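# Swap spare and broken robot arms between case and desk

## Task

Two heavy, unpowered robot arms with freely swinging joints are involved. The spare one starts in an open case on a desk; the broken one carries red tape. Move the spare arm onto the empty desk on the opposite side of the room from the case, and place the broken arm inside the case. At the end both arms must be at rest, with no part of the spare arm overhanging any desk edge and the broken arm sitting low enough that the lid could close (leave the lid open). The task fails if any part of either arm drops freely more than a few centimetres, if the case is not standing upright on its desk at the end, or if the robot tips over or ends up tilted. Finish by releasing both grippers and backing the robot away.

## Robot and tools

Robot: a wheeled base with a vertical column, a tilting head and two 6-joint arms (left and right), each ending in a two-finger gripper. Folded, it is 0.73 m long, 0.62 m wide, 1.88 m tall; its front is 0.40 m ahead of the column. The base drives forward/back and turns in place only; it cannot slide sideways. Loose objects may occasionally be nudged by something outside the robot.

Frames: the base frame sits on the floor under the column, between the drive wheels: x forward, y left, z up, in metres. left_hand and right_hand are reported in it; each is the point where the fingers meet (fingertips 8 mm beyond). The hand's z axis points along the fingers, its y axis along the opening. The odometry frame is the base frame at the scene's start; its heading is positive leftward, -3.142 to 3.142.

execute_actions(actions, cameras): actions is a list holding one action or none (empty list = just report state and images). An action may contain:
- base: exactly one of {"translate_m": d} (relative drive, metres, forward positive, -3 to 3) or {"rotate_rad": d} (relative turn in place, radians, left/counter-clockwise positive, -3.2 to 3.2). Both are offsets from where the base last measured itself.
- joints: a single object keyed by joint name, covering both arms and the head; each value is an absolute target. head_tilt_rad -0.61 to 1.308 (0 level, positive down). For each arm (left_ / right_ prefix): joint1_rad -2.879 to 2.879, joint2_rad 0 to 3.141, joint3_rad 0 to 3.019, joint4_rad -1.692 to 1.57, joint5_rad -1.57 to 1.57 (positive swings the hand to the robot's right), joint6_rad -2.094 to 2.094 (positive rolls clockwise seen from behind), gripper_m 0 to 0.093 (fingertip gap in metres, 0 closed). Done-tolerances: ±0.03, 0.045, 0.14, 0.09, 0.055, 0.03, 0.035 rad and ±0.003 m.
- speeds: optional caps, translate_m 0.05 to 0.8 m/s, rotate_rad 0.1 to 1 rad/s (defaults are the maxima). They do not slow arms. A base move needing over 8.667 s is refused; no action runs past 15 s.
Motions in one action start together. Omitted joints may keep pushing toward old targets. Unknown keys or out-of-range values refuse the whole call. cameras: list from cam_head_left, cam_head_right, cam_left_wrist, cam_right_wrist, nav_camera, all; omitted/null/["all"] gives all, [] none. If a result reports a stop, later motion calls in that same reply are skipped.

wait(seconds 0 to 10): commands nothing, returns state and images. zoom_image(camera, region [x0,y0,x1,y1] pixels, at most 504x504) magnifies part of that camera's latest full image. read_manual(section="licences") returns licence text only. finished_scene(scene) ends the scene irreversibly and reports success; the goal must hold afterwards.

Arm geometry (approximate): with left_joint1 at -1.57 or right_joint1 at 1.57 and joints 5, 6 at 0, the arm lies in a forward vertical plane 0.23 m beside the column. Let a = j2 - 0.35, b = 1.05 + j2 - j3, c = b - j4 (c = 1.57 means fingers straight down). Hand is about 0.12 + 0.39 sin a + 0.38 cos b + 0.25 cos c m ahead and 1.46 + 0.39 cos a - 0.38 sin b - 0.25 sin c m up. Example: j2, j3, j4 = 0.93, 0.78, 0.14 gives 0.60 ahead, 1.21 up. Real hands sag up to ~5 cm (≈12 cm loaded). Reach about 1 m from the shoulder, lowest about 0.47 m up; the floor is out of reach. Loads, fingers down: 3.2 kg near 0.4 m ahead at 0.65 to 1.2 m up; 2 kg to 0.6 m ahead at 0.65 to 1.25 m; 1 kg to 0.8 m ahead at 0.9 to 1.2 m. One gripper holds roughly 2 to 6 kg. Heavy loads with fingers flatter than ~1.2 rad below horizontal sag and report time_out/off_target. Small changes (<0.03 rad, <0.08 for joints 2, 3) may not move. To touch gently, step about 0.05 rad per call from your last target.

Gripper: fingers 7 cm long; body 10 cm wide, 7 cm thick; wrist camera sticks out 11 cm on one side. To grip, command a gap smaller than the object; off_target is then normal. Reported opening staying 0.002 m or more above target means something is held.

Result lines: joint_positions, left_hand/right_hand with quat_wxyz, base_odometry, turned_by_wheels vs turned_by_imu (a gap over ~4% and ≥0.05 rad means collision or slip), base_tilt in degrees (forward/right positive, ~1 degree fixed bias), motor_effort for left_wheel/right_wheel in percent with peak in brackets, wheel_motors_off (1 = driver cut the wheels), joint torques, on_its_own (what holds without your command; "held at" is a target). base_status/joint_status: done, off_target, contact_stop (base wheel stall), time_out, not_followed, limit_stop_at_motor_heat. "joint command not followed" plus a cause line means a self-collision check withheld an arm; back each joint moved by that action off at least 0.05 rad, or move the named other arm away, or drive away from the blocking object.

Cautions: never let the two arms strike or press on each other hard, especially fast or near the centre line. A blocked arm keeps pushing and can overheat (MOTOR HOT at 85 °C; at 100 °C the arm and gripper go limp and drop their load). Ease a push by resending the reported joint positions, though a loaded arm sinks about 1 cm per kg each time. After contact_stop, back off 0.05 m before retrying or turning. Desk tops 0.30 to 1.20 m high can slide over the base and hit the column. Hard base pushing for ~3 s cuts the wheel motors for 2 s. The robot leans back if forward tilt drops 0.5 degrees during a move; reverse 0.05 m. Avoid drops, slips, slams and hard pushes; keep the case upright and the robot level.

Cameras: head pair 1.47 to 1.58 m up, looking down by about head_tilt_rad; nav_camera at the base front, 0.23 m up. Wrist cameras sit 0.10 m behind the fingertips, tilted 0.62 rad toward the hand's +x; image right is the hand's -y. Calibration intrinsics and extrinsics are given per camera and may be slightly off.

Each tool is called by a JSON object that holds its "op" and its "data", one argument or row to a line.

## Session

{"op": "execute_actions", "data": {
  "actions": []
}}

Scene clock: 0.00 s.
Joint torques (N m, as the arm reports them, + toward a larger angle): no reading
base_odometry: x=+0.000 y=+0.000 heading=+0.000 (m, m, rad; odometry frame)
turned_by_wheels: +0.000 (rad since the last result)
turned_by_imu: +0.000 (rad since the last result)
base_tilt: forward=+0.5 right=+0.4 (deg)
base_status: not commanded
joint_positions: head_tilt_rad=+0.858 left_joint1_rad=-1.562 left_joint2_rad=+0.906 left_joint3_rad=+0.399 left_joint4_rad=-1.000 left_joint5_rad=+0.030 left_joint6_rad=-0.028 left_gripper_m=+0.094 right_joint1_rad=+1.553 right_joint2_rad=+0.874 right_joint3_rad=+0.433 right_joint4_rad=-0.996 right_joint5_rad=+0.019 right_joint6_rad=-0.063 right_gripper_m=+0.094
joint_status: not commanded
wheel_motors_off: 0
motor_effort: left_wheel=+2 right_wheel=+0 (%)
left_hand: x=+0.1299 y=+0.2211 z=+1.2643 quat_wxyz=(+0.472, +0.023, -0.881, +0.004) (m; base frame)
right_hand: x=+0.1546 y=-0.2325 z=+1.2579 quat_wxyz=(+0.441, +0.025, -0.897, +0.000) (m; base frame)
pictures: cam_head_left, cam_head_right, cam_left_wrist, cam_right_wrist, nav_camera
Images, in order (width x height): cam_head_left 896x504, cam_head_right 896x504, cam_left_wrist 504x504, cam_right_wrist 504x504, nav_camera 896x504.

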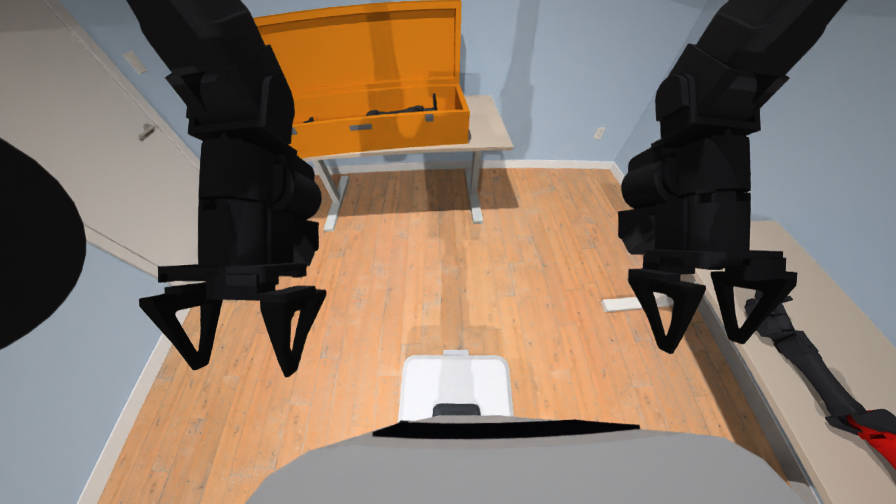

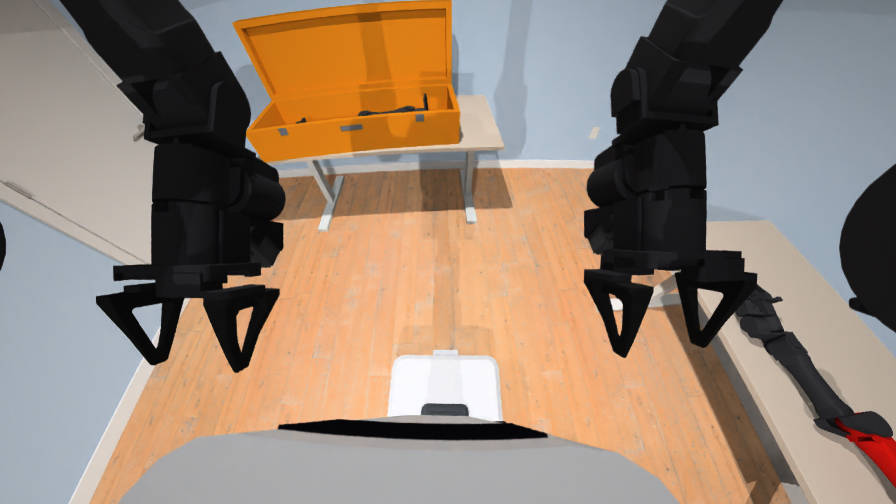

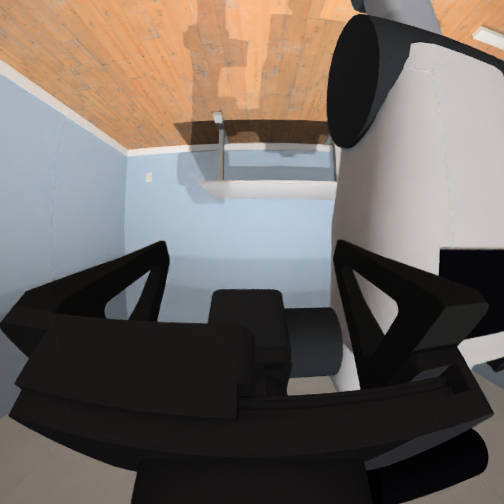

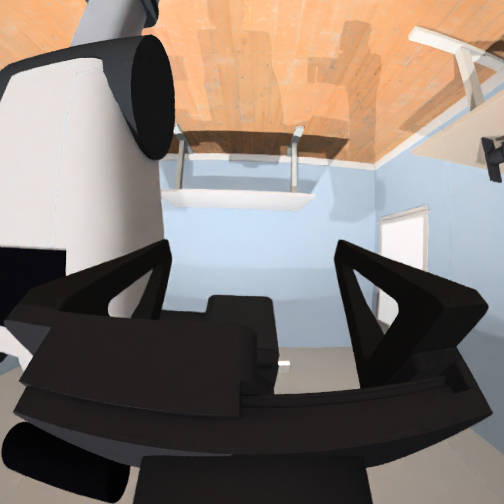

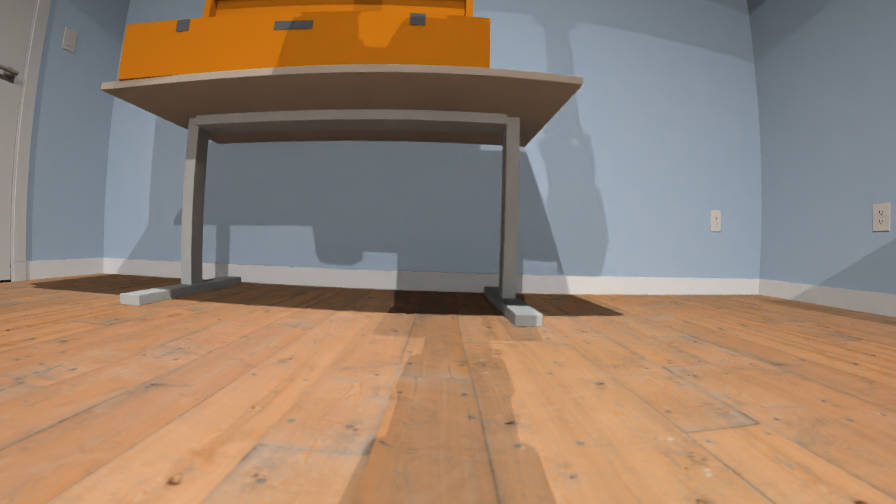

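{"op": "execute_actions", "data": {
  "actions": [
    {"base":{"rotate_rad":0.62}}
  ],
  "cameras": []
}}

{"op": "execute_actions", "data": {
  "actions": [
    {"base":{"translate_m":0.74}}
  ],
  "cameras": []
}}

{"op": "execute_actions", "data": {
  "actions": [
    {"base":{"rotate_rad":-0.52},"joints":{"left_joint2_rad":0.9,"left_joint3_rad":0.76,"left_joint4_rad":-0.35,"right_joint2_rad":0.9,"right_joint3_rad":0.76,"right_joint4_rad":-0.35}}
  ],
  "cameras": ["cam_head_left","nav_camera"]
}}

{"op": "execute_actions", "data": {
  "actions": [
    {"base":{"translate_m":0.4},"joints":{"head_tilt_rad":1.1}}
  ]
}}

Scene clock: 11.50 s.
Joint torques (N m, as the arm reports them, + toward a larger angle): left_arm=[ 0.24 -6.15 -1.32 -1.39  0.02  0.05] | right_arm=[ 0.31 -6.99 -0.59 -1.18 -0.01  0.09]
base_odometry: x=+0.000 y=+0.000 heading=+0.617 (m, m, rad; odometry frame)
turned_by_wheels: +0.617 (rad since the last result)
turned_by_imu: +0.618 (rad since the last result)
base_tilt: forward=+0.4 right=+0.4 (deg)
base_status: done
joint_positions: head_tilt_rad=+0.858 left_joint1_rad=-1.562 left_joint2_rad=+0.906 left_joint3_rad=+0.399 left_joint4_rad=-1.000 left_joint5_rad=+0.030 left_joint6_rad=-0.028 left_gripper_m=+0.094 right_joint1_rad=+1.553 right_joint2_rad=+0.874 right_joint3_rad=+0.433 right_joint4_rad=-0.996 right_joint5_rad=+0.019 right_joint6_rad=-0.063 right_gripper_m=+0.094
joint_status: not commanded
wheel_motors_off: 0
motor_effort: left_wheel=-6(36) right_wheel=+9(34) (%)
left_hand: x=+0.1299 y=+0.2211 z=+1.2643 quat_wxyz=(+0.472, +0.023, -0.881, +0.004) (m; base frame)
right_hand: x=+0.1546 y=-0.2325 z=+1.2579 quat_wxyz=(+0.441, +0.025, -0.897, +0.000) (m; base frame)
pictures: none
No camera images: the call's "cameras" was empty. Leave "cameras" out to get every camera's image.

Scene clock: 14.20 s.
Joint torques (N m, as the arm reports them, + toward a larger angle): left_arm=[ 0.28 -5.74 -1.45 -1.34  0.02  0.07] | right_arm=[ 0.46 -8.06 -0.92 -1.18 -0.01  0.04]
base_odometry: x=+0.604 y=+0.428 heading=+0.617 (m, m, rad; odometry frame)
turned_by_wheels: +0.000 (rad since the last result)
turned_by_imu: -0.002 (rad since the last result)
base_tilt: forward=+0.5 right=+0.4 (deg)
base_status: done
joint_positions: head_tilt_rad=+0.858 left_joint1_rad=-1.562 left_joint2_rad=+0.906 left_joint3_rad=+0.401 left_joint4_rad=-1.000 left_joint5_rad=+0.030 left_joint6_rad=-0.028 left_gripper_m=+0.094 right_joint1_rad=+1.553 right_joint2_rad=+0.874 right_joint3_rad=+0.435 right_joint4_rad=-0.996 right_joint5_rad=+0.019 right_joint6_rad=-0.063 right_gripper_m=+0.094
joint_status: not commanded
wheel_motors_off: 0
motor_effort: left_wheel=-1(44) right_wheel=+1(54) (%)
left_hand: x=+0.1309 y=+0.2211 z=+1.2639 quat_wxyz=(+0.472, +0.023, -0.881, +0.004) (m; base frame)
right_hand: x=+0.1558 y=-0.2325 z=+1.2576 quat_wxyz=(+0.440, +0.025, -0.898, +0.000) (m; base frame)
pictures: none
No camera images: the call's "cameras" was empty. Leave "cameras" out to get every camera's image.

Scene clock: 16.40 s.
Joint torques (N m, as the arm reports them, + toward a larger angle): left_arm=[  0.39 -11.91   2.34   0.76   0.03   0.07] | right_arm=[  0.32 -12.57   3.91   0.83  -0.04   0.04]
base_odometry: x=+0.604 y=+0.428 heading=+0.099 (m, m, rad; odometry frame)
turned_by_wheels: -0.517 (rad since the last result)
turned_by_imu: -0.519 (rad since the last result)
base_tilt: forward=+0.5 right=+0.4 (deg)
base_status: done
joint_positions: head_tilt_rad=+0.858 left_joint1_rad=-1.562 left_joint2_rad=+0.905 left_joint3_rad=+0.765 left_joint4_rad=-0.362 left_joint5_rad=+0.030 left_joint6_rad=-0.028 left_gripper_m=+0.094 right_joint1_rad=+1.553 right_joint2_rad=+0.897 right_joint3_rad=+0.760 right_joint4_rad=-0.359 right_joint5_rad=+0.019 right_joint6_rad=-0.063 right_gripper_m=+0.094
joint_status: all done
wheel_motors_off: 0
motor_effort: left_wheel=+9(34) right_wheel=-9(52) (%)
left_hand: x=+0.4761 y=+0.2233 z=+1.1826 quat_wxyz=(-0.011, +0.016, -1.000, +0.011) (m; base frame)
right_hand: x=+0.4759 y=-0.2366 z=+1.1846 quat_wxyz=(-0.013, +0.027, -0.999, +0.018) (m; base frame)
pictures: cam_head_left, nav_camera
camera_calibration (this result's frames):
cam_head_left: T_world_to_cam=[[0.00305517, -0.999966, -0.00772405, 0.041642], [-0.822092, 0.00188613, -0.569352, 0.93101], [0.569347, 0.00808935, -0.822058, 1.16073], [0, 0, 0, 1]] pos_world=[0.104392, 0.0304951, 1.48458]
Images, in order (width x height): cam_head_left 896x504, nav_camera 896x504.

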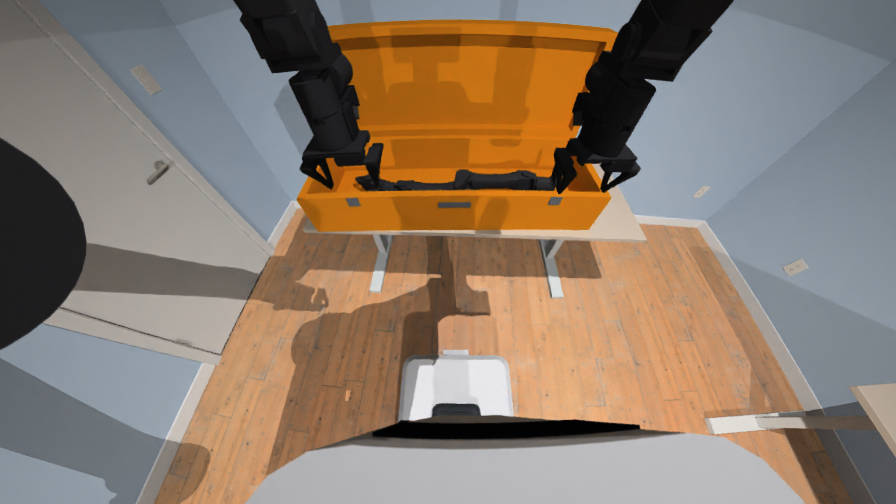

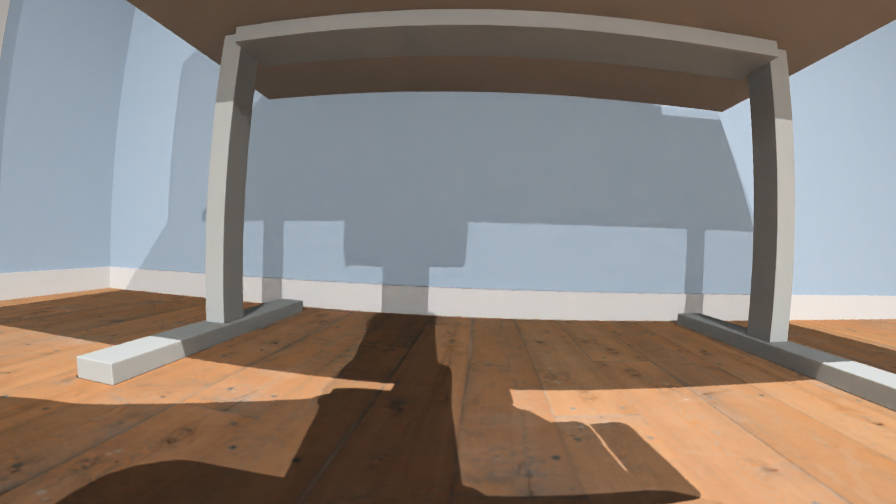

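Scene clock: 18.83 s.
Joint torques (N m, as the arm reports them, + toward a larger angle): left_arm=[  0.36 -11.4    2.7    0.57   0.01   0.06] | right_arm=[  0.75 -11.91   4.14   0.52  -0.01   0.06]
base_odometry: x=+1.002 y=+0.468 heading=+0.099 (m, m, rad; odometry frame)
turned_by_wheels: +0.000 (rad since the last result)
turned_by_imu: -0.001 (rad since the last result)
base_tilt: forward=+0.6 right=+0.3 (deg)
base_status: done
joint_positions: head_tilt_rad=+1.099 left_joint1_rad=-1.562 left_joint2_rad=+0.904 left_joint3_rad=+0.758 left_joint4_rad=-0.361 left_joint5_rad=+0.030 left_joint6_rad=-0.028 left_gripper_m=+0.094 right_joint1_rad=+1.553 right_joint2_rad=+0.897 right_joint3_rad=+0.756 right_joint4_rad=-0.355 right_joint5_rad=+0.019 right_joint6_rad=-0.063 right_gripper_m=+0.094
joint_status: all done
wheel_motors_off: 0
motor_effort: left_wheel=+1(57) right_wheel=+0(44) (%)
left_hand: x=+0.4726 y=+0.2233 z=+1.1819 quat_wxyz=(-0.008, +0.016, -1.000, +0.011) (m; base frame)
right_hand: x=+0.4745 y=-0.2366 z=+1.1840 quat_wxyz=(-0.013, +0.027, -0.999, +0.018) (m; base frame)
pictures: cam_head_left, cam_head_right, cam_left_wrist, cam_right_wrist, nav_camera
camera_calibration (this result's frames):
cam_head_left: T_world_to_cam=[[0.00112072, -0.999966, -0.00823037, 0.0425185], [-0.934337, 0.00188613, -0.356387, 0.608657], [0.35639, 0.00808935, -0.934302, 1.34423], [0, 0, 0, 1]] pos_world=[0.0895712, 0.0304951, 1.47319]
cam_head_right: T_world_to_cam=[[0.00144512, -0.999958, -0.0089995, -0.00582312], [-0.928421, 0.00200193, -0.371523, 0.630331], [0.371526, 0.00889223, -0.92838, 1.33497], [0, 0, 0, 1]] pos_world=[0.0892432, -0.0189556, 1.47349]
cam_left_wrist: T_world_to_cam=[[0.0455238, -0.998289, 0.036691, 0.153388], [-0.808073, -0.0152058, 0.588885, -0.30729], [-0.58732, -0.0564573, -0.807383, 1.37215], [0, 0, 0, 1]] pos_world=[0.550594, 0.225921, 1.28318]
cam_right_wrist: T_world_to_cam=[[0.056979, -0.997237, 0.0476563, -0.325443], [-0.816921, -0.0191296, 0.576432, -0.300008], [-0.573927, -0.0717759, -0.815755, 1.34546], [0, 0, 0, 1]] pos_world=[0.545656, -0.233712, 1.28601]
Images, in order (width x height): cam_head_left 896x504, cam_head_right 896x504, cam_left_wrist 504x504, cam_right_wrist 504x504, nav_camera 896x504.

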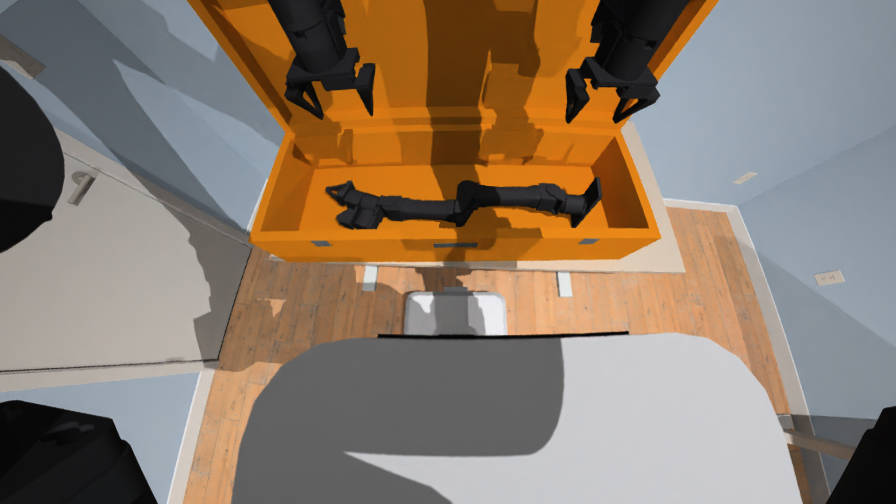

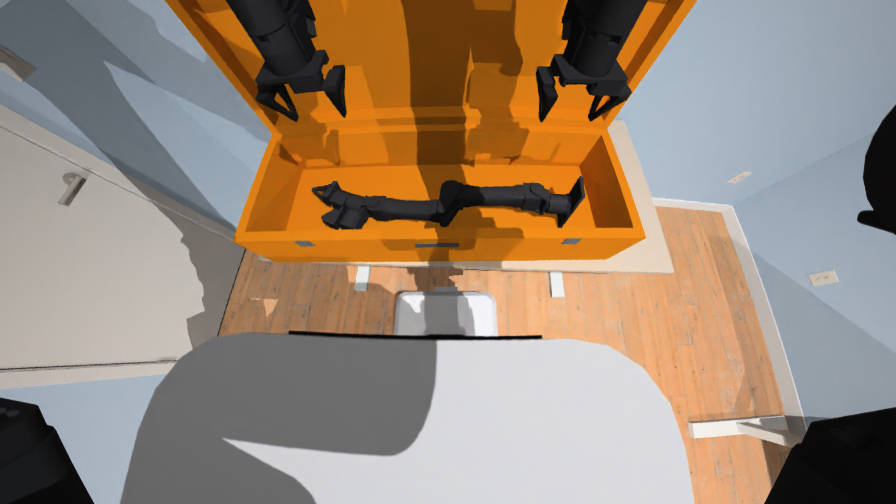

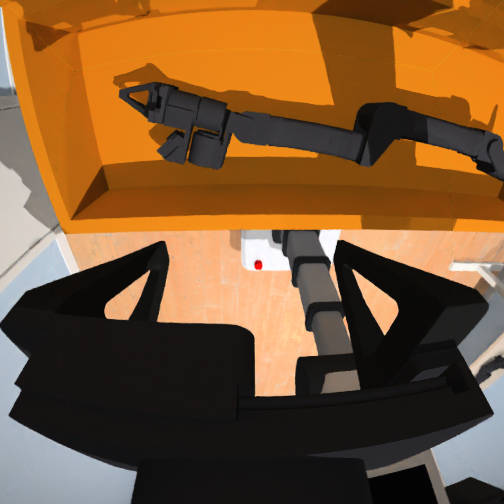

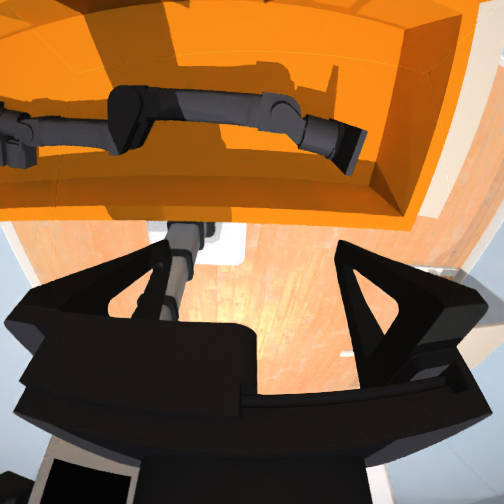

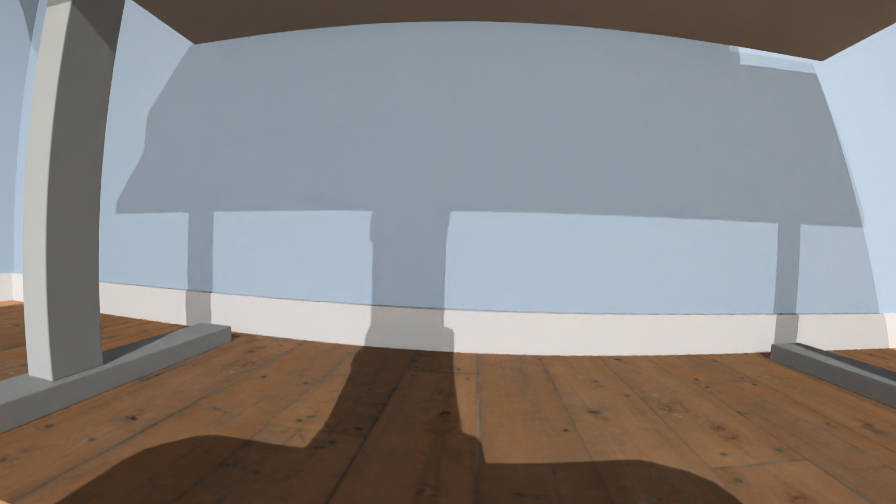

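{"op": "execute_actions", "data": {
  "actions": [
    {"base":{"translate_m":0.1},"joints":{"head_tilt_rad":1.25,"left_joint1_rad":-1.62,"left_joint2_rad":1.6,"left_joint3_rad":0.85,"left_joint4_rad":0.24,"left_joint5_rad":0,"left_joint6_rad":1.57,"right_joint1_rad":1.6,"right_joint2_rad":1.58,"right_joint3_rad":0.95,"right_joint4_rad":0.12,"right_joint5_rad":0,"right_joint6_rad":-1.57}}
  ],
  "cameras": ["cam_head_left","cam_left_wrist","cam_right_wrist"]
}}

Scene clock: 28.00 s.
Joint torques (N m, as the arm reports them, + toward a larger angle): left_arm=[ -0.05 -13.37  -1.94   0.87   0.12   0.13] | right_arm=[  0.94 -15.    -0.91   0.68  -0.18  -0.08]
base_odometry: x=+1.101 y=+0.478 heading=+0.100 (m, m, rad; odometry frame)
turned_by_wheels: +0.000 (rad since the last result)
turned_by_imu: -0.001 (rad since the last result)
base_tilt: forward=+0.6 right=+0.4 (deg)
base_status: done
joint_positions: head_tilt_rad=+1.247 left_joint1_rad=-1.624 left_joint2_rad=+1.608 left_joint3_rad=+0.852 left_joint4_rad=+0.223 left_joint5_rad=+0.000 left_joint6_rad=+1.562 left_gripper_m=+0.094 right_joint1_rad=+1.595 right_joint2_rad=+1.593 right_joint3_rad=+0.949 right_joint4_rad=+0.111 right_joint5_rad=+0.001 right_joint6_rad=-1.555 right_gripper_m=+0.094
joint_status: all done
wheel_motors_off: 0
motor_effort: left_wheel=+1(32) right_wheel=-1(36) (%)
left_hand: x=+0.3997 y=+0.1931 z=+0.9562 quat_wxyz=(-0.013, -0.713, -0.701, +0.020) (m; base frame)
right_hand: x=+0.4403 y=-0.2110 z=+0.9536 quat_wxyz=(-0.003, +0.706, -0.708, -0.011) (m; base frame)
pictures: cam_head_left, cam_left_wrist, cam_right_wrist
camera_calibration (this result's frames):
cam_head_left: T_world_to_cam=[[-0.000105173, -0.999966, -0.00830566, 0.0426957], [-0.976675, 0.00188613, -0.214715, 0.392599], [0.214723, 0.00808935, -0.976641, 1.41652], [0, 0, 0, 1]] pos_world=[0.0792864, 0.0304951, 1.46808]
cam_left_wrist: T_world_to_cam=[[-0.999709, 0.00468978, 0.0236598, 0.37135], [0.0172334, 0.825182, 0.564605, -0.702697], [-0.0168758, 0.564848, -0.825022, 0.814297], [0, 0, 0, 1]] pos_world=[0.397094, 0.118157, 1.05977]
cam_right_wrist: T_world_to_cam=[[0.999999, -0.0000306529, 0.00120669, -0.44744], [-0.000726331, -0.813726, 0.581248, -0.726211], [0.000964101, -0.581248, -0.813726, 0.77718], [0, 0, 0, 1]] pos_world=[0.446162, -0.139216, 1.05506]
Images, in order (width x height): cam_head_left 896x504, cam_left_wrist 504x504, cam_right_wrist 504x504.

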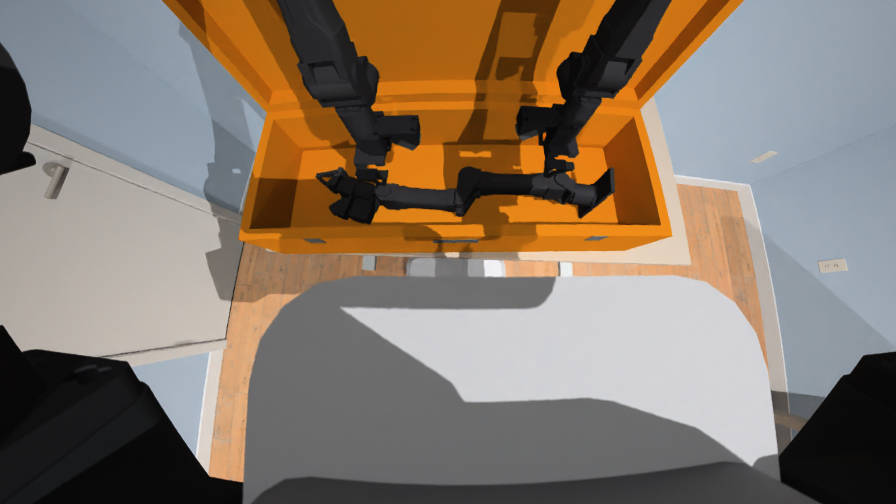

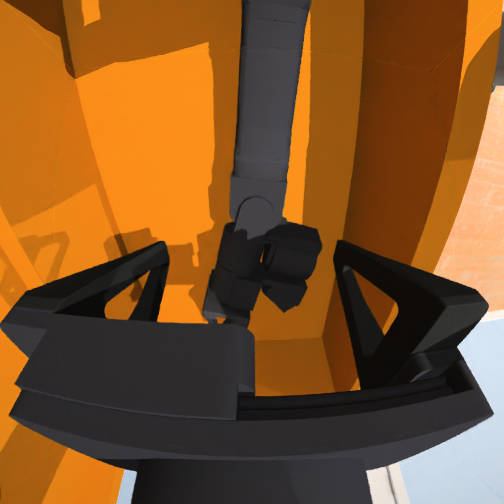

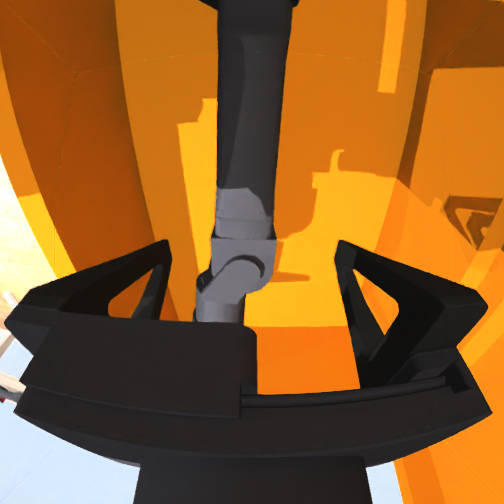

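{"op": "execute_actions", "data": {
  "actions": [
    {"joints":{"left_joint2_rad":1.82,"left_joint3_rad":0.986,"left_joint4_rad":0.335,"right_joint1_rad":1.57,"right_joint2_rad":1.785,"right_joint3_rad":1.074,"right_joint4_rad":0.21}}
  ],
  "cameras": ["cam_head_left","cam_left_wrist","cam_right_wrist"]
}}

Scene clock: 33.40 s.
Joint torques (N m, as the arm reports them, + toward a larger angle): left_arm=[ -0.43 -13.37  -2.34   0.39   0.12   0.11] | right_arm=[ -0.18 -14.04  -1.79   0.38  -0.11  -0.1 ]
base_odometry: x=+1.101 y=+0.478 heading=+0.100 (m, m, rad; odometry frame)
turned_by_wheels: +0.000 (rad since the last result)
turned_by_imu: -0.001 (rad since the last result)
base_tilt: forward=+0.6 right=+0.4 (deg)
base_status: not commanded
joint_positions: head_tilt_rad=+1.247 left_joint1_rad=-1.624 left_joint2_rad=+1.831 left_joint3_rad=+0.987 left_joint4_rad=+0.329 left_joint5_rad=+0.000 left_joint6_rad=+1.562 left_gripper_m=+0.094 right_joint1_rad=+1.580 right_joint2_rad=+1.797 right_joint3_rad=+1.073 right_joint4_rad=+0.211 right_joint5_rad=+0.001 right_joint6_rad=-1.556 right_gripper_m=+0.094
joint_status: all done
wheel_motors_off: 0
motor_effort: left_wheel=+2(2) right_wheel=-1(3) (%)
left_hand: x=+0.3883 y=+0.1900 z=+0.8816 quat_wxyz=(-0.019, -0.713, -0.701, +0.013) (m; base frame)
right_hand: x=+0.4324 y=-0.2196 z=+0.8820 quat_wxyz=(-0.006, +0.703, -0.711, +0.001) (m; base frame)
pictures: cam_head_left, cam_left_wrist, cam_right_wrist
camera_calibration (this result's frames):
cam_head_left: T_world_to_cam=[[-0.000105174, -0.999966, -0.00830566, 0.0426957], [-0.976675, 0.00188613, -0.214715, 0.392598], [0.214723, 0.00808935, -0.976641, 1.41652], [0, 0, 0, 1]] pos_world=[0.0792864, 0.0304951, 1.46808]
cam_left_wrist: T_world_to_cam=[[-0.999974, 0.00425635, 0.00573828, 0.377712], [0.00675245, 0.825455, 0.564428, -0.653638], [-0.00233429, 0.564452, -0.825463, 0.749145], [0, 0, 0, 1]] pos_world=[0.383865, 0.115084, 0.985155]
cam_right_wrist: T_world_to_cam=[[0.999735, -0.00723135, 0.0218535, -0.459155], [-0.0187579, -0.806199, 0.591347, -0.691112], [0.013342, -0.591601, -0.806121, 0.699596], [0, 0, 0, 1]] pos_world=[0.436735, -0.146612, 0.98268]
Images, in order (width x height): cam_head_left 896x504, cam_left_wrist 504x504, cam_right_wrist 504x504.

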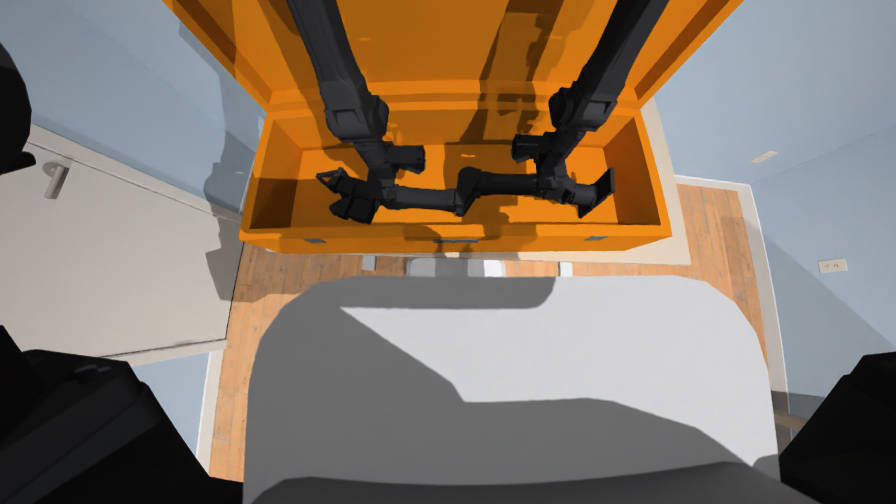

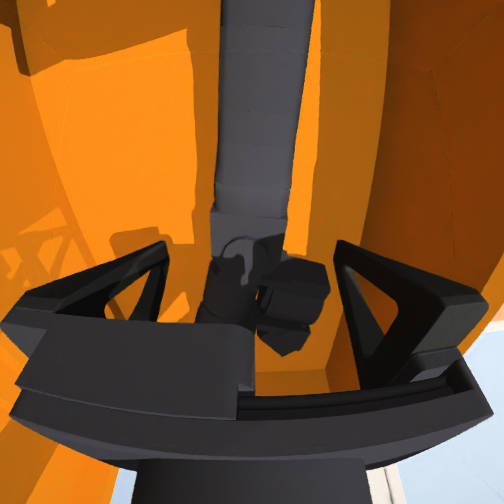

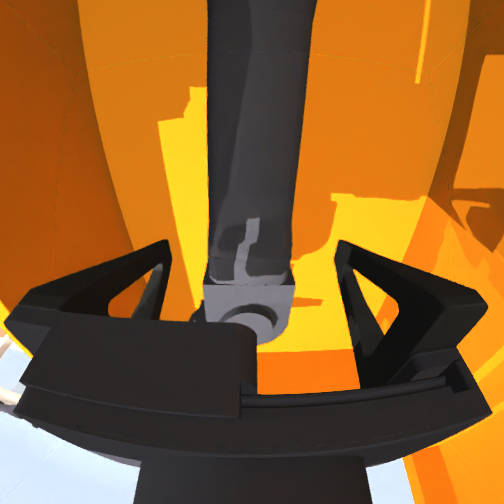

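{"op": "execute_actions", "data": {
  "actions": [
    {"joints":{"left_joint1_rad":-1.645,"left_joint2_rad":2.062,"left_joint3_rad":1.236,"left_joint4_rad":0.315,"right_joint2_rad":1.936,"right_joint3_rad":1.216,"right_joint4_rad":0.21}}
  ],
  "cameras": ["cam_left_wrist","cam_right_wrist"]
}}

Scene clock: 38.93 s.
Joint torques (N m, as the arm reports them, + toward a larger angle): left_arm=[-1.22 -1.95  4.18  0.98  0.29  0.09] | right_arm=[ -1.08 -14.65  -2.     0.53  -0.04  -0.12]
base_odometry: x=+1.101 y=+0.478 heading=+0.100 (m, m, rad; odometry frame)
turned_by_wheels: +0.000 (rad since the last result)
turned_by_imu: -0.001 (rad since the last result)
base_tilt: forward=+0.4 right=+0.4 (deg)
base_status: not commanded
joint_positions: head_tilt_rad=+1.247 left_joint1_rad=-1.642 left_joint2_rad=+1.936 left_joint3_rad=+1.147 left_joint4_rad=+0.296 left_joint5_rad=-0.003 left_joint6_rad=+1.564 left_gripper_m=+0.094 right_joint1_rad=+1.579 right_joint2_rad=+1.944 right_joint3_rad=+1.216 right_joint4_rad=+0.201 right_joint5_rad=-0.002 right_joint6_rad=-1.555 right_gripper_m=+0.094
joint_status: all done
wheel_motors_off: 0
motor_effort: left_wheel=+2(5) right_wheel=-2(9) (%)
left_hand: x=+0.4151 y=+0.1745 z=+0.8360 quat_wxyz=(-0.032, -0.717, -0.697, +0.010) (m; base frame)
right_hand: x=+0.4299 y=-0.2193 z=+0.8259 quat_wxyz=(-0.002, +0.703, -0.711, -0.005) (m; base frame)
pictures: cam_left_wrist, cam_right_wrist
camera_calibration (this result's frames):
cam_left_wrist: T_world_to_cam=[[-0.999755, 0.0141466, -0.0170516, 0.422075], [0.00234708, 0.832911, 0.553402, -0.605588], [0.0220312, 0.553226, -0.83274, 0.718198], [0, 0, 0, 1]] pos_world=[0.40757, 0.101105, 0.940402]
cam_right_wrist: T_world_to_cam=[[0.999939, -0.00828816, 0.00732754, -0.443721], [-0.0110152, -0.807336, 0.589989, -0.660186], [0.00102586, -0.590034, -0.807378, 0.661291], [0, 0, 0, 1]] pos_world=[0.435744, -0.146485, 0.926665]
Images, in order (width x height): cam_left_wrist 504x504, cam_right_wrist 504x504.

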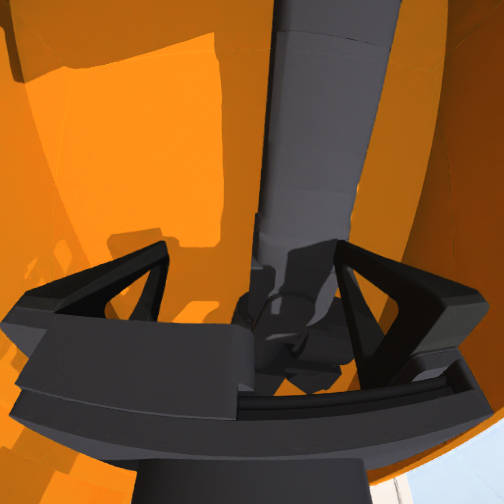

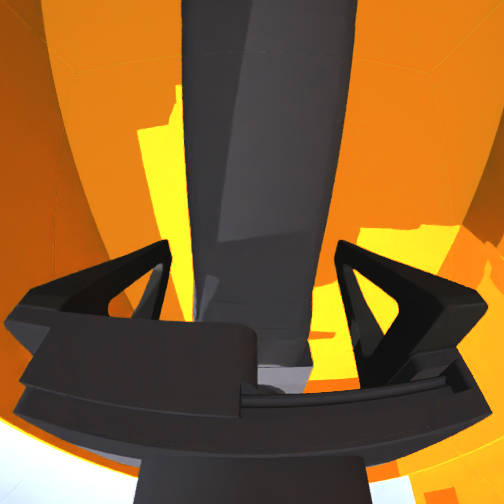

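{"op": "execute_actions", "data": {
  "actions": [
    {"joints":{"left_joint2_rad":1.87,"left_joint3_rad":1.02,"left_joint4_rad":0.315,"left_joint6_rad":1.63}}
  ],
  "cameras": []
}}

{"op": "execute_actions", "data": {
  "actions": [
    {"joints":{"left_joint2_rad":1.93,"left_joint3_rad":1.085}}
  ],
  "cameras": ["cam_left_wrist"]
}}

{"op": "execute_actions", "data": {
  "actions": [
    {"joints":{"left_joint2_rad":1.985,"left_joint3_rad":1.145}}
  ],
  "cameras": []
}}

{"op": "execute_actions", "data": {
  "actions": [
    {"joints":{"left_joint2_rad":2.04,"left_joint3_rad":1.205,"right_joint2_rad":1.96,"right_joint3_rad":1.245}}
  ],
  "cameras": ["cam_left_wrist","cam_right_wrist"]
}}

Scene clock: 45.27 s.
Joint torques (N m, as the arm reports them, + toward a larger angle): left_arm=[ -0.92 -12.61  -2.61   0.74   0.19   0.12] | right_arm=[ -0.85 -15.34  -2.     0.51  -0.04  -0.1 ]
base_odometry: x=+1.101 y=+0.478 heading=+0.100 (m, m, rad; odometry frame)
turned_by_wheels: +0.000 (rad since the last result)
turned_by_imu: -0.001 (rad since the last result)
base_tilt: forward=+0.5 right=+0.4 (deg)
base_status: not commanded
joint_positions: head_tilt_rad=+1.247 left_joint1_rad=-1.645 left_joint2_rad=+1.880 left_joint3_rad=+1.021 left_joint4_rad=+0.302 left_joint5_rad=-0.001 left_joint6_rad=+1.621 left_gripper_m=+0.094 right_joint1_rad=+1.579 right_joint2_rad=+1.944 right_joint3_rad=+1.216 right_joint4_rad=+0.201 right_joint5_rad=-0.002 right_joint6_rad=-1.555 right_gripper_m=+0.094
joint_status: all done
wheel_motors_off: 0
motor_effort: left_wheel=+0(3) right_wheel=+0(3) (%)
left_hand: x=+0.3735 y=+0.1754 z=+0.8656 quat_wxyz=(-0.012, -0.737, -0.675, +0.034) (m; base frame)
right_hand: x=+0.4299 y=-0.2193 z=+0.8259 quat_wxyz=(-0.002, +0.703, -0.711, -0.005) (m; base frame)
pictures: none
No camera images: the call's "cameras" was empty. Leave "cameras" out to get every camera's image.

Scene clock: 45.93 s.
Joint torques (N m, as the arm reports them, + toward a larger angle): left_arm=[ -0.98 -11.65  -2.75   0.63   0.18   0.12] | right_arm=[ -0.46 -14.36  -1.73   0.62  -0.03  -0.08]
base_odometry: x=+1.101 y=+0.478 heading=+0.100 (m, m, rad; odometry frame)
turned_by_wheels: +0.000 (rad since the last result)
turned_by_imu: +0.000 (rad since the last result)
base_tilt: forward=+0.5 right=+0.4 (deg)
base_status: not commanded
joint_positions: head_tilt_rad=+1.247 left_joint1_rad=-1.645 left_joint2_rad=+1.918 left_joint3_rad=+1.090 left_joint4_rad=+0.302 left_joint5_rad=-0.001 left_joint6_rad=+1.622 left_gripper_m=+0.094 right_joint1_rad=+1.579 right_joint2_rad=+1.944 right_joint3_rad=+1.216 right_joint4_rad=+0.201 right_joint5_rad=-0.002 right_joint6_rad=-1.555 right_gripper_m=+0.094
joint_status: all done
wheel_motors_off: 0
motor_effort: left_wheel=+2(4) right_wheel=-2(2) (%)
left_hand: x=+0.3923 y=+0.1735 z=+0.8472 quat_wxyz=(-0.022, -0.737, -0.675, +0.023) (m; base frame)
right_hand: x=+0.4299 y=-0.2193 z=+0.8259 quat_wxyz=(-0.002, +0.703, -0.711, -0.005) (m; base frame)
pictures: cam_left_wrist
camera_calibration (this result's frames):
cam_left_wrist: T_world_to_cam=[[-0.997112, 0.0748676, 0.0127863, 0.362646], [0.0695598, 0.832567, 0.549539, -0.633876], [0.0304972, 0.548841, -0.83537, 0.728243], [0, 0, 0, 1]] pos_world=[0.383481, 0.100904, 0.952055]
Images, in order (width x height): cam_left_wrist 504x504.

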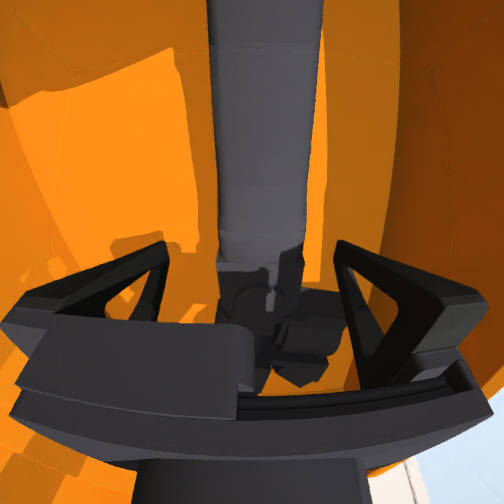

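Scene clock: 46.60 s.
Joint torques (N m, as the arm reports them, + toward a larger angle): left_arm=[ -1.1  -11.45  -2.39   0.6    0.19   0.13] | right_arm=[  0.19 -14.45  -1.73   0.69  -0.1   -0.08]
base_odometry: x=+1.101 y=+0.478 heading=+0.100 (m, m, rad; odometry frame)
turned_by_wheels: +0.000 (rad since the last result)
turned_by_imu: +0.000 (rad since the last result)
base_tilt: forward=+0.5 right=+0.3 (deg)
base_status: not commanded
joint_positions: head_tilt_rad=+1.247 left_joint1_rad=-1.645 left_joint2_rad=+1.980 left_joint3_rad=+1.148 left_joint4_rad=+0.302 left_joint5_rad=-0.001 left_joint6_rad=+1.622 left_gripper_m=+0.094 right_joint1_rad=+1.579 right_joint2_rad=+1.944 right_joint3_rad=+1.216 right_joint4_rad=+0.201 right_joint5_rad=-0.002 right_joint6_rad=-1.555 right_gripper_m=+0.094
joint_status: all done
wheel_motors_off: 0
motor_effort: left_wheel=+2(0) right_wheel=-1(3) (%)
left_hand: x=+0.3894 y=+0.1721 z=+0.8240 quat_wxyz=(-0.021, -0.737, -0.675, +0.024) (m; base frame)
right_hand: x=+0.4299 y=-0.2193 z=+0.8259 quat_wxyz=(-0.002, +0.703, -0.711, -0.005) (m; base frame)
pictures: none
No camera images: the call's "cameras" was empty. Leave "cameras" out to get every camera's image.

Scene clock: 47.27 s.
Joint torques (N m, as the arm reports them, + toward a larger angle): left_arm=[ -0.95 -11.95  -2.41   0.7    0.18   0.13] | right_arm=[ -0.67 -13.14  -2.16   0.38  -0.01  -0.06]
base_odometry: x=+1.101 y=+0.478 heading=+0.100 (m, m, rad; odometry frame)
turned_by_wheels: +0.000 (rad since the last result)
turned_by_imu: +0.000 (rad since the last result)
base_tilt: forward=+0.5 right=+0.3 (deg)
base_status: not commanded
joint_positions: head_tilt_rad=+1.247 left_joint1_rad=-1.645 left_joint2_rad=+2.032 left_joint3_rad=+1.208 left_joint4_rad=+0.302 left_joint5_rad=-0.001 left_joint6_rad=+1.622 left_gripper_m=+0.094 right_joint1_rad=+1.579 right_joint2_rad=+1.949 right_joint3_rad=+1.249 right_joint4_rad=+0.203 right_joint5_rad=-0.002 right_joint6_rad=-1.555 right_gripper_m=+0.094
joint_status: all done
wheel_motors_off: 0
motor_effort: left_wheel=+1(2) right_wheel=-3(1) (%)
left_hand: x=+0.3927 y=+0.1706 z=+0.8031 quat_wxyz=(-0.024, -0.737, -0.675, +0.021) (m; base frame)
right_hand: x=+0.4479 y=-0.2192 z=+0.8221 quat_wxyz=(-0.013, +0.703, -0.711, +0.006) (m; base frame)
pictures: cam_left_wrist, cam_right_wrist
camera_calibration (this result's frames):
cam_left_wrist: T_world_to_cam=[[-0.997186, 0.07455, 0.00784116, 0.367907], [0.0665748, 0.832691, 0.549722, -0.606266], [0.0344525, 0.548697, -0.835311, 0.69138], [0, 0, 0, 1]] pos_world=[0.383414, 0.0980462, 0.90791]
cam_right_wrist: T_world_to_cam=[[0.999248, -0.00850502, 0.0378335, -0.486541], [-0.0291833, -0.807404, 0.589276, -0.648915], [0.0255351, -0.589937, -0.807045, 0.646978], [0, 0, 0, 1]] pos_world=[0.450717, -0.146399, 0.922938]
Images, in order (width x height): cam_left_wrist 504x504, cam_right_wrist 504x504.

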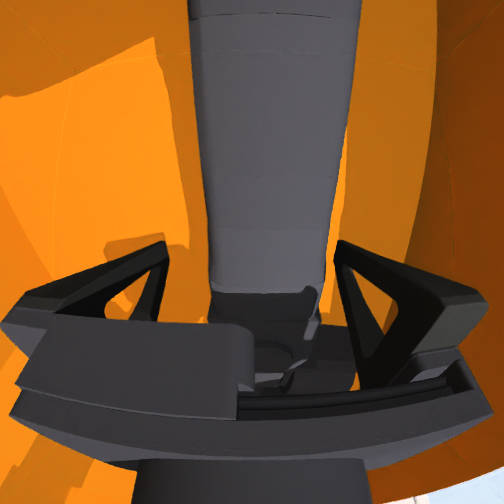

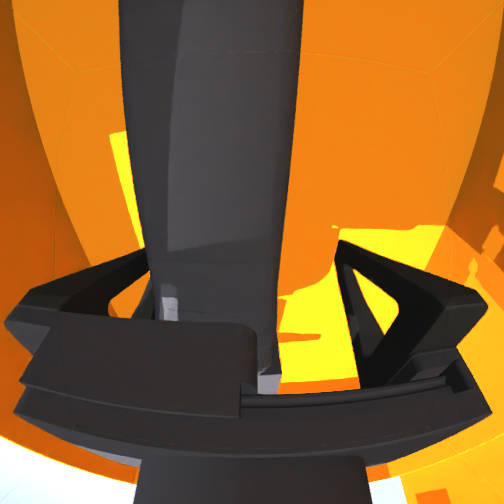

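{"op": "execute_actions", "data": {
  "actions": [
    {"joints":{"left_joint2_rad":2.085,"left_joint3_rad":1.25,"right_joint2_rad":1.99,"right_joint3_rad":1.27}}
  ],
  "cameras": []
}}

{"op": "execute_actions", "data": {
  "actions": [
    {"joints":{"left_gripper_m":0.0,"right_gripper_m":0.0}}
  ],
  "cameras": ["cam_left_wrist","cam_right_wrist"]
}}

Scene clock: 58.20 s.
Joint torques (N m, as the arm reports them, + toward a larger angle): left_arm=[ -0.97 -11.31  -2.48   0.71   0.18   0.13] | right_arm=[ -0.36 -13.25  -1.68   0.5   -0.07  -0.05]
base_odometry: x=+1.101 y=+0.478 heading=+0.100 (m, m, rad; odometry frame)
turned_by_wheels: +0.000 (rad since the last result)
turned_by_imu: -0.001 (rad since the last result)
base_tilt: forward=+0.5 right=+0.4 (deg)
base_status: not commanded
joint_positions: head_tilt_rad=+1.247 left_joint1_rad=-1.645 left_joint2_rad=+2.076 left_joint3_rad=+1.253 left_joint4_rad=+0.302 left_joint5_rad=-0.001 left_joint6_rad=+1.622 left_gripper_m=+0.094 right_joint1_rad=+1.579 right_joint2_rad=+1.978 right_joint3_rad=+1.270 right_joint4_rad=+0.203 right_joint5_rad=-0.002 right_joint6_rad=-1.555 right_gripper_m=+0.094
joint_status: all done
wheel_motors_off: 0
motor_effort: left_wheel=+2(3) right_wheel=-2(2) (%)
left_hand: x=+0.3904 y=+0.1696 z=+0.7862 quat_wxyz=(-0.024, -0.737, -0.675, +0.021) (m; base frame)
right_hand: x=+0.4420 y=-0.2191 z=+0.8113 quat_wxyz=(-0.010, +0.703, -0.711, +0.003) (m; base frame)
pictures: none
No camera images: the call's "cameras" was empty. Leave "cameras" out to get every camera's image.

Scene clock: 58.93 s.
Joint torques (N m, as the arm reports them, + toward a larger angle): left_arm=[ -1.14 -11.79  -2.37   0.71   0.18   0.04] | right_arm=[ -0.32 -13.41  -0.54   0.64   0.1   -0.23]
base_odometry: x=+1.101 y=+0.478 heading=+0.100 (m, m, rad; odometry frame)
turned_by_wheels: +0.000 (rad since the last result)
turned_by_imu: +0.000 (rad since the last result)
base_tilt: forward=+0.5 right=+0.3 (deg)
base_status: not commanded
joint_positions: head_tilt_rad=+1.247 left_joint1_rad=-1.645 left_joint2_rad=+2.080 left_joint3_rad=+1.250 left_joint4_rad=+0.301 left_joint5_rad=-0.001 left_joint6_rad=+1.632 left_gripper_m=+0.055 right_joint1_rad=+1.579 right_joint2_rad=+1.984 right_joint3_rad=+1.258 right_joint4_rad=+0.210 right_joint5_rad=-0.005 right_joint6_rad=-1.538 right_gripper_m=+0.054
joint_status: left_gripper_m off_target (ended at +0.055, target +0.000); right_gripper_m off_target (ended at +0.054, target +0.000)
wheel_motors_off: 0
motor_effort: left_wheel=+2(2) right_wheel=-1(2) (%)
left_hand: x=+0.3857 y=+0.1698 z=+0.7854 quat_wxyz=(-0.021, -0.741, -0.671, +0.024) (m; base frame)
right_hand: x=+0.4325 y=-0.2189 z=+0.8103 quat_wxyz=(-0.007, +0.697, -0.717, -0.002) (m; base frame)
pictures: cam_left_wrist, cam_right_wrist
camera_calibration (this result's frames):
cam_left_wrist: T_world_to_cam=[[-0.996215, 0.0856587, 0.0147816, 0.353432], [0.079655, 0.831525, 0.549746, -0.600288], [0.0347993, 0.548843, -0.835201, 0.677084], [0, 0, 0, 1]] pos_world=[0.376348, 0.0972673, 0.890283]
cam_right_wrist: T_world_to_cam=[[0.99952, -0.0253622, 0.0177727, -0.458224], [-0.030965, -0.808621, 0.587515, -0.64026], [-0.000529288, -0.587783, -0.809018, 0.651337], [0, 0, 0, 1]] pos_world=[0.438523, -0.146504, 0.91125]
Images, in order (width x height): cam_left_wrist 504x504, cam_right_wrist 504x504.

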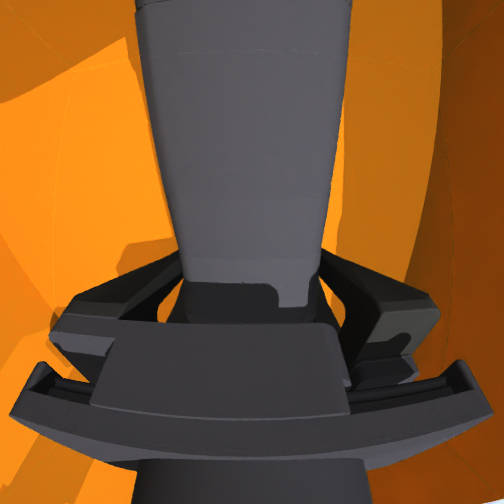

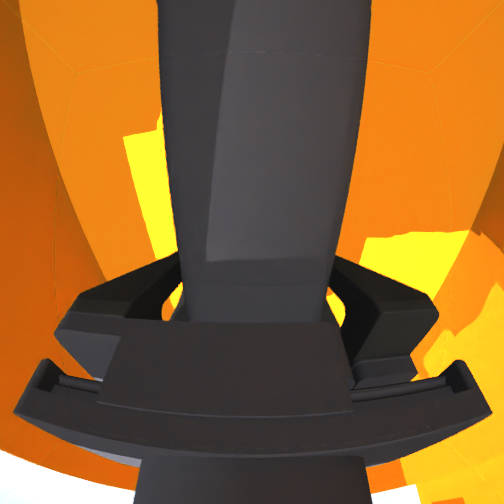

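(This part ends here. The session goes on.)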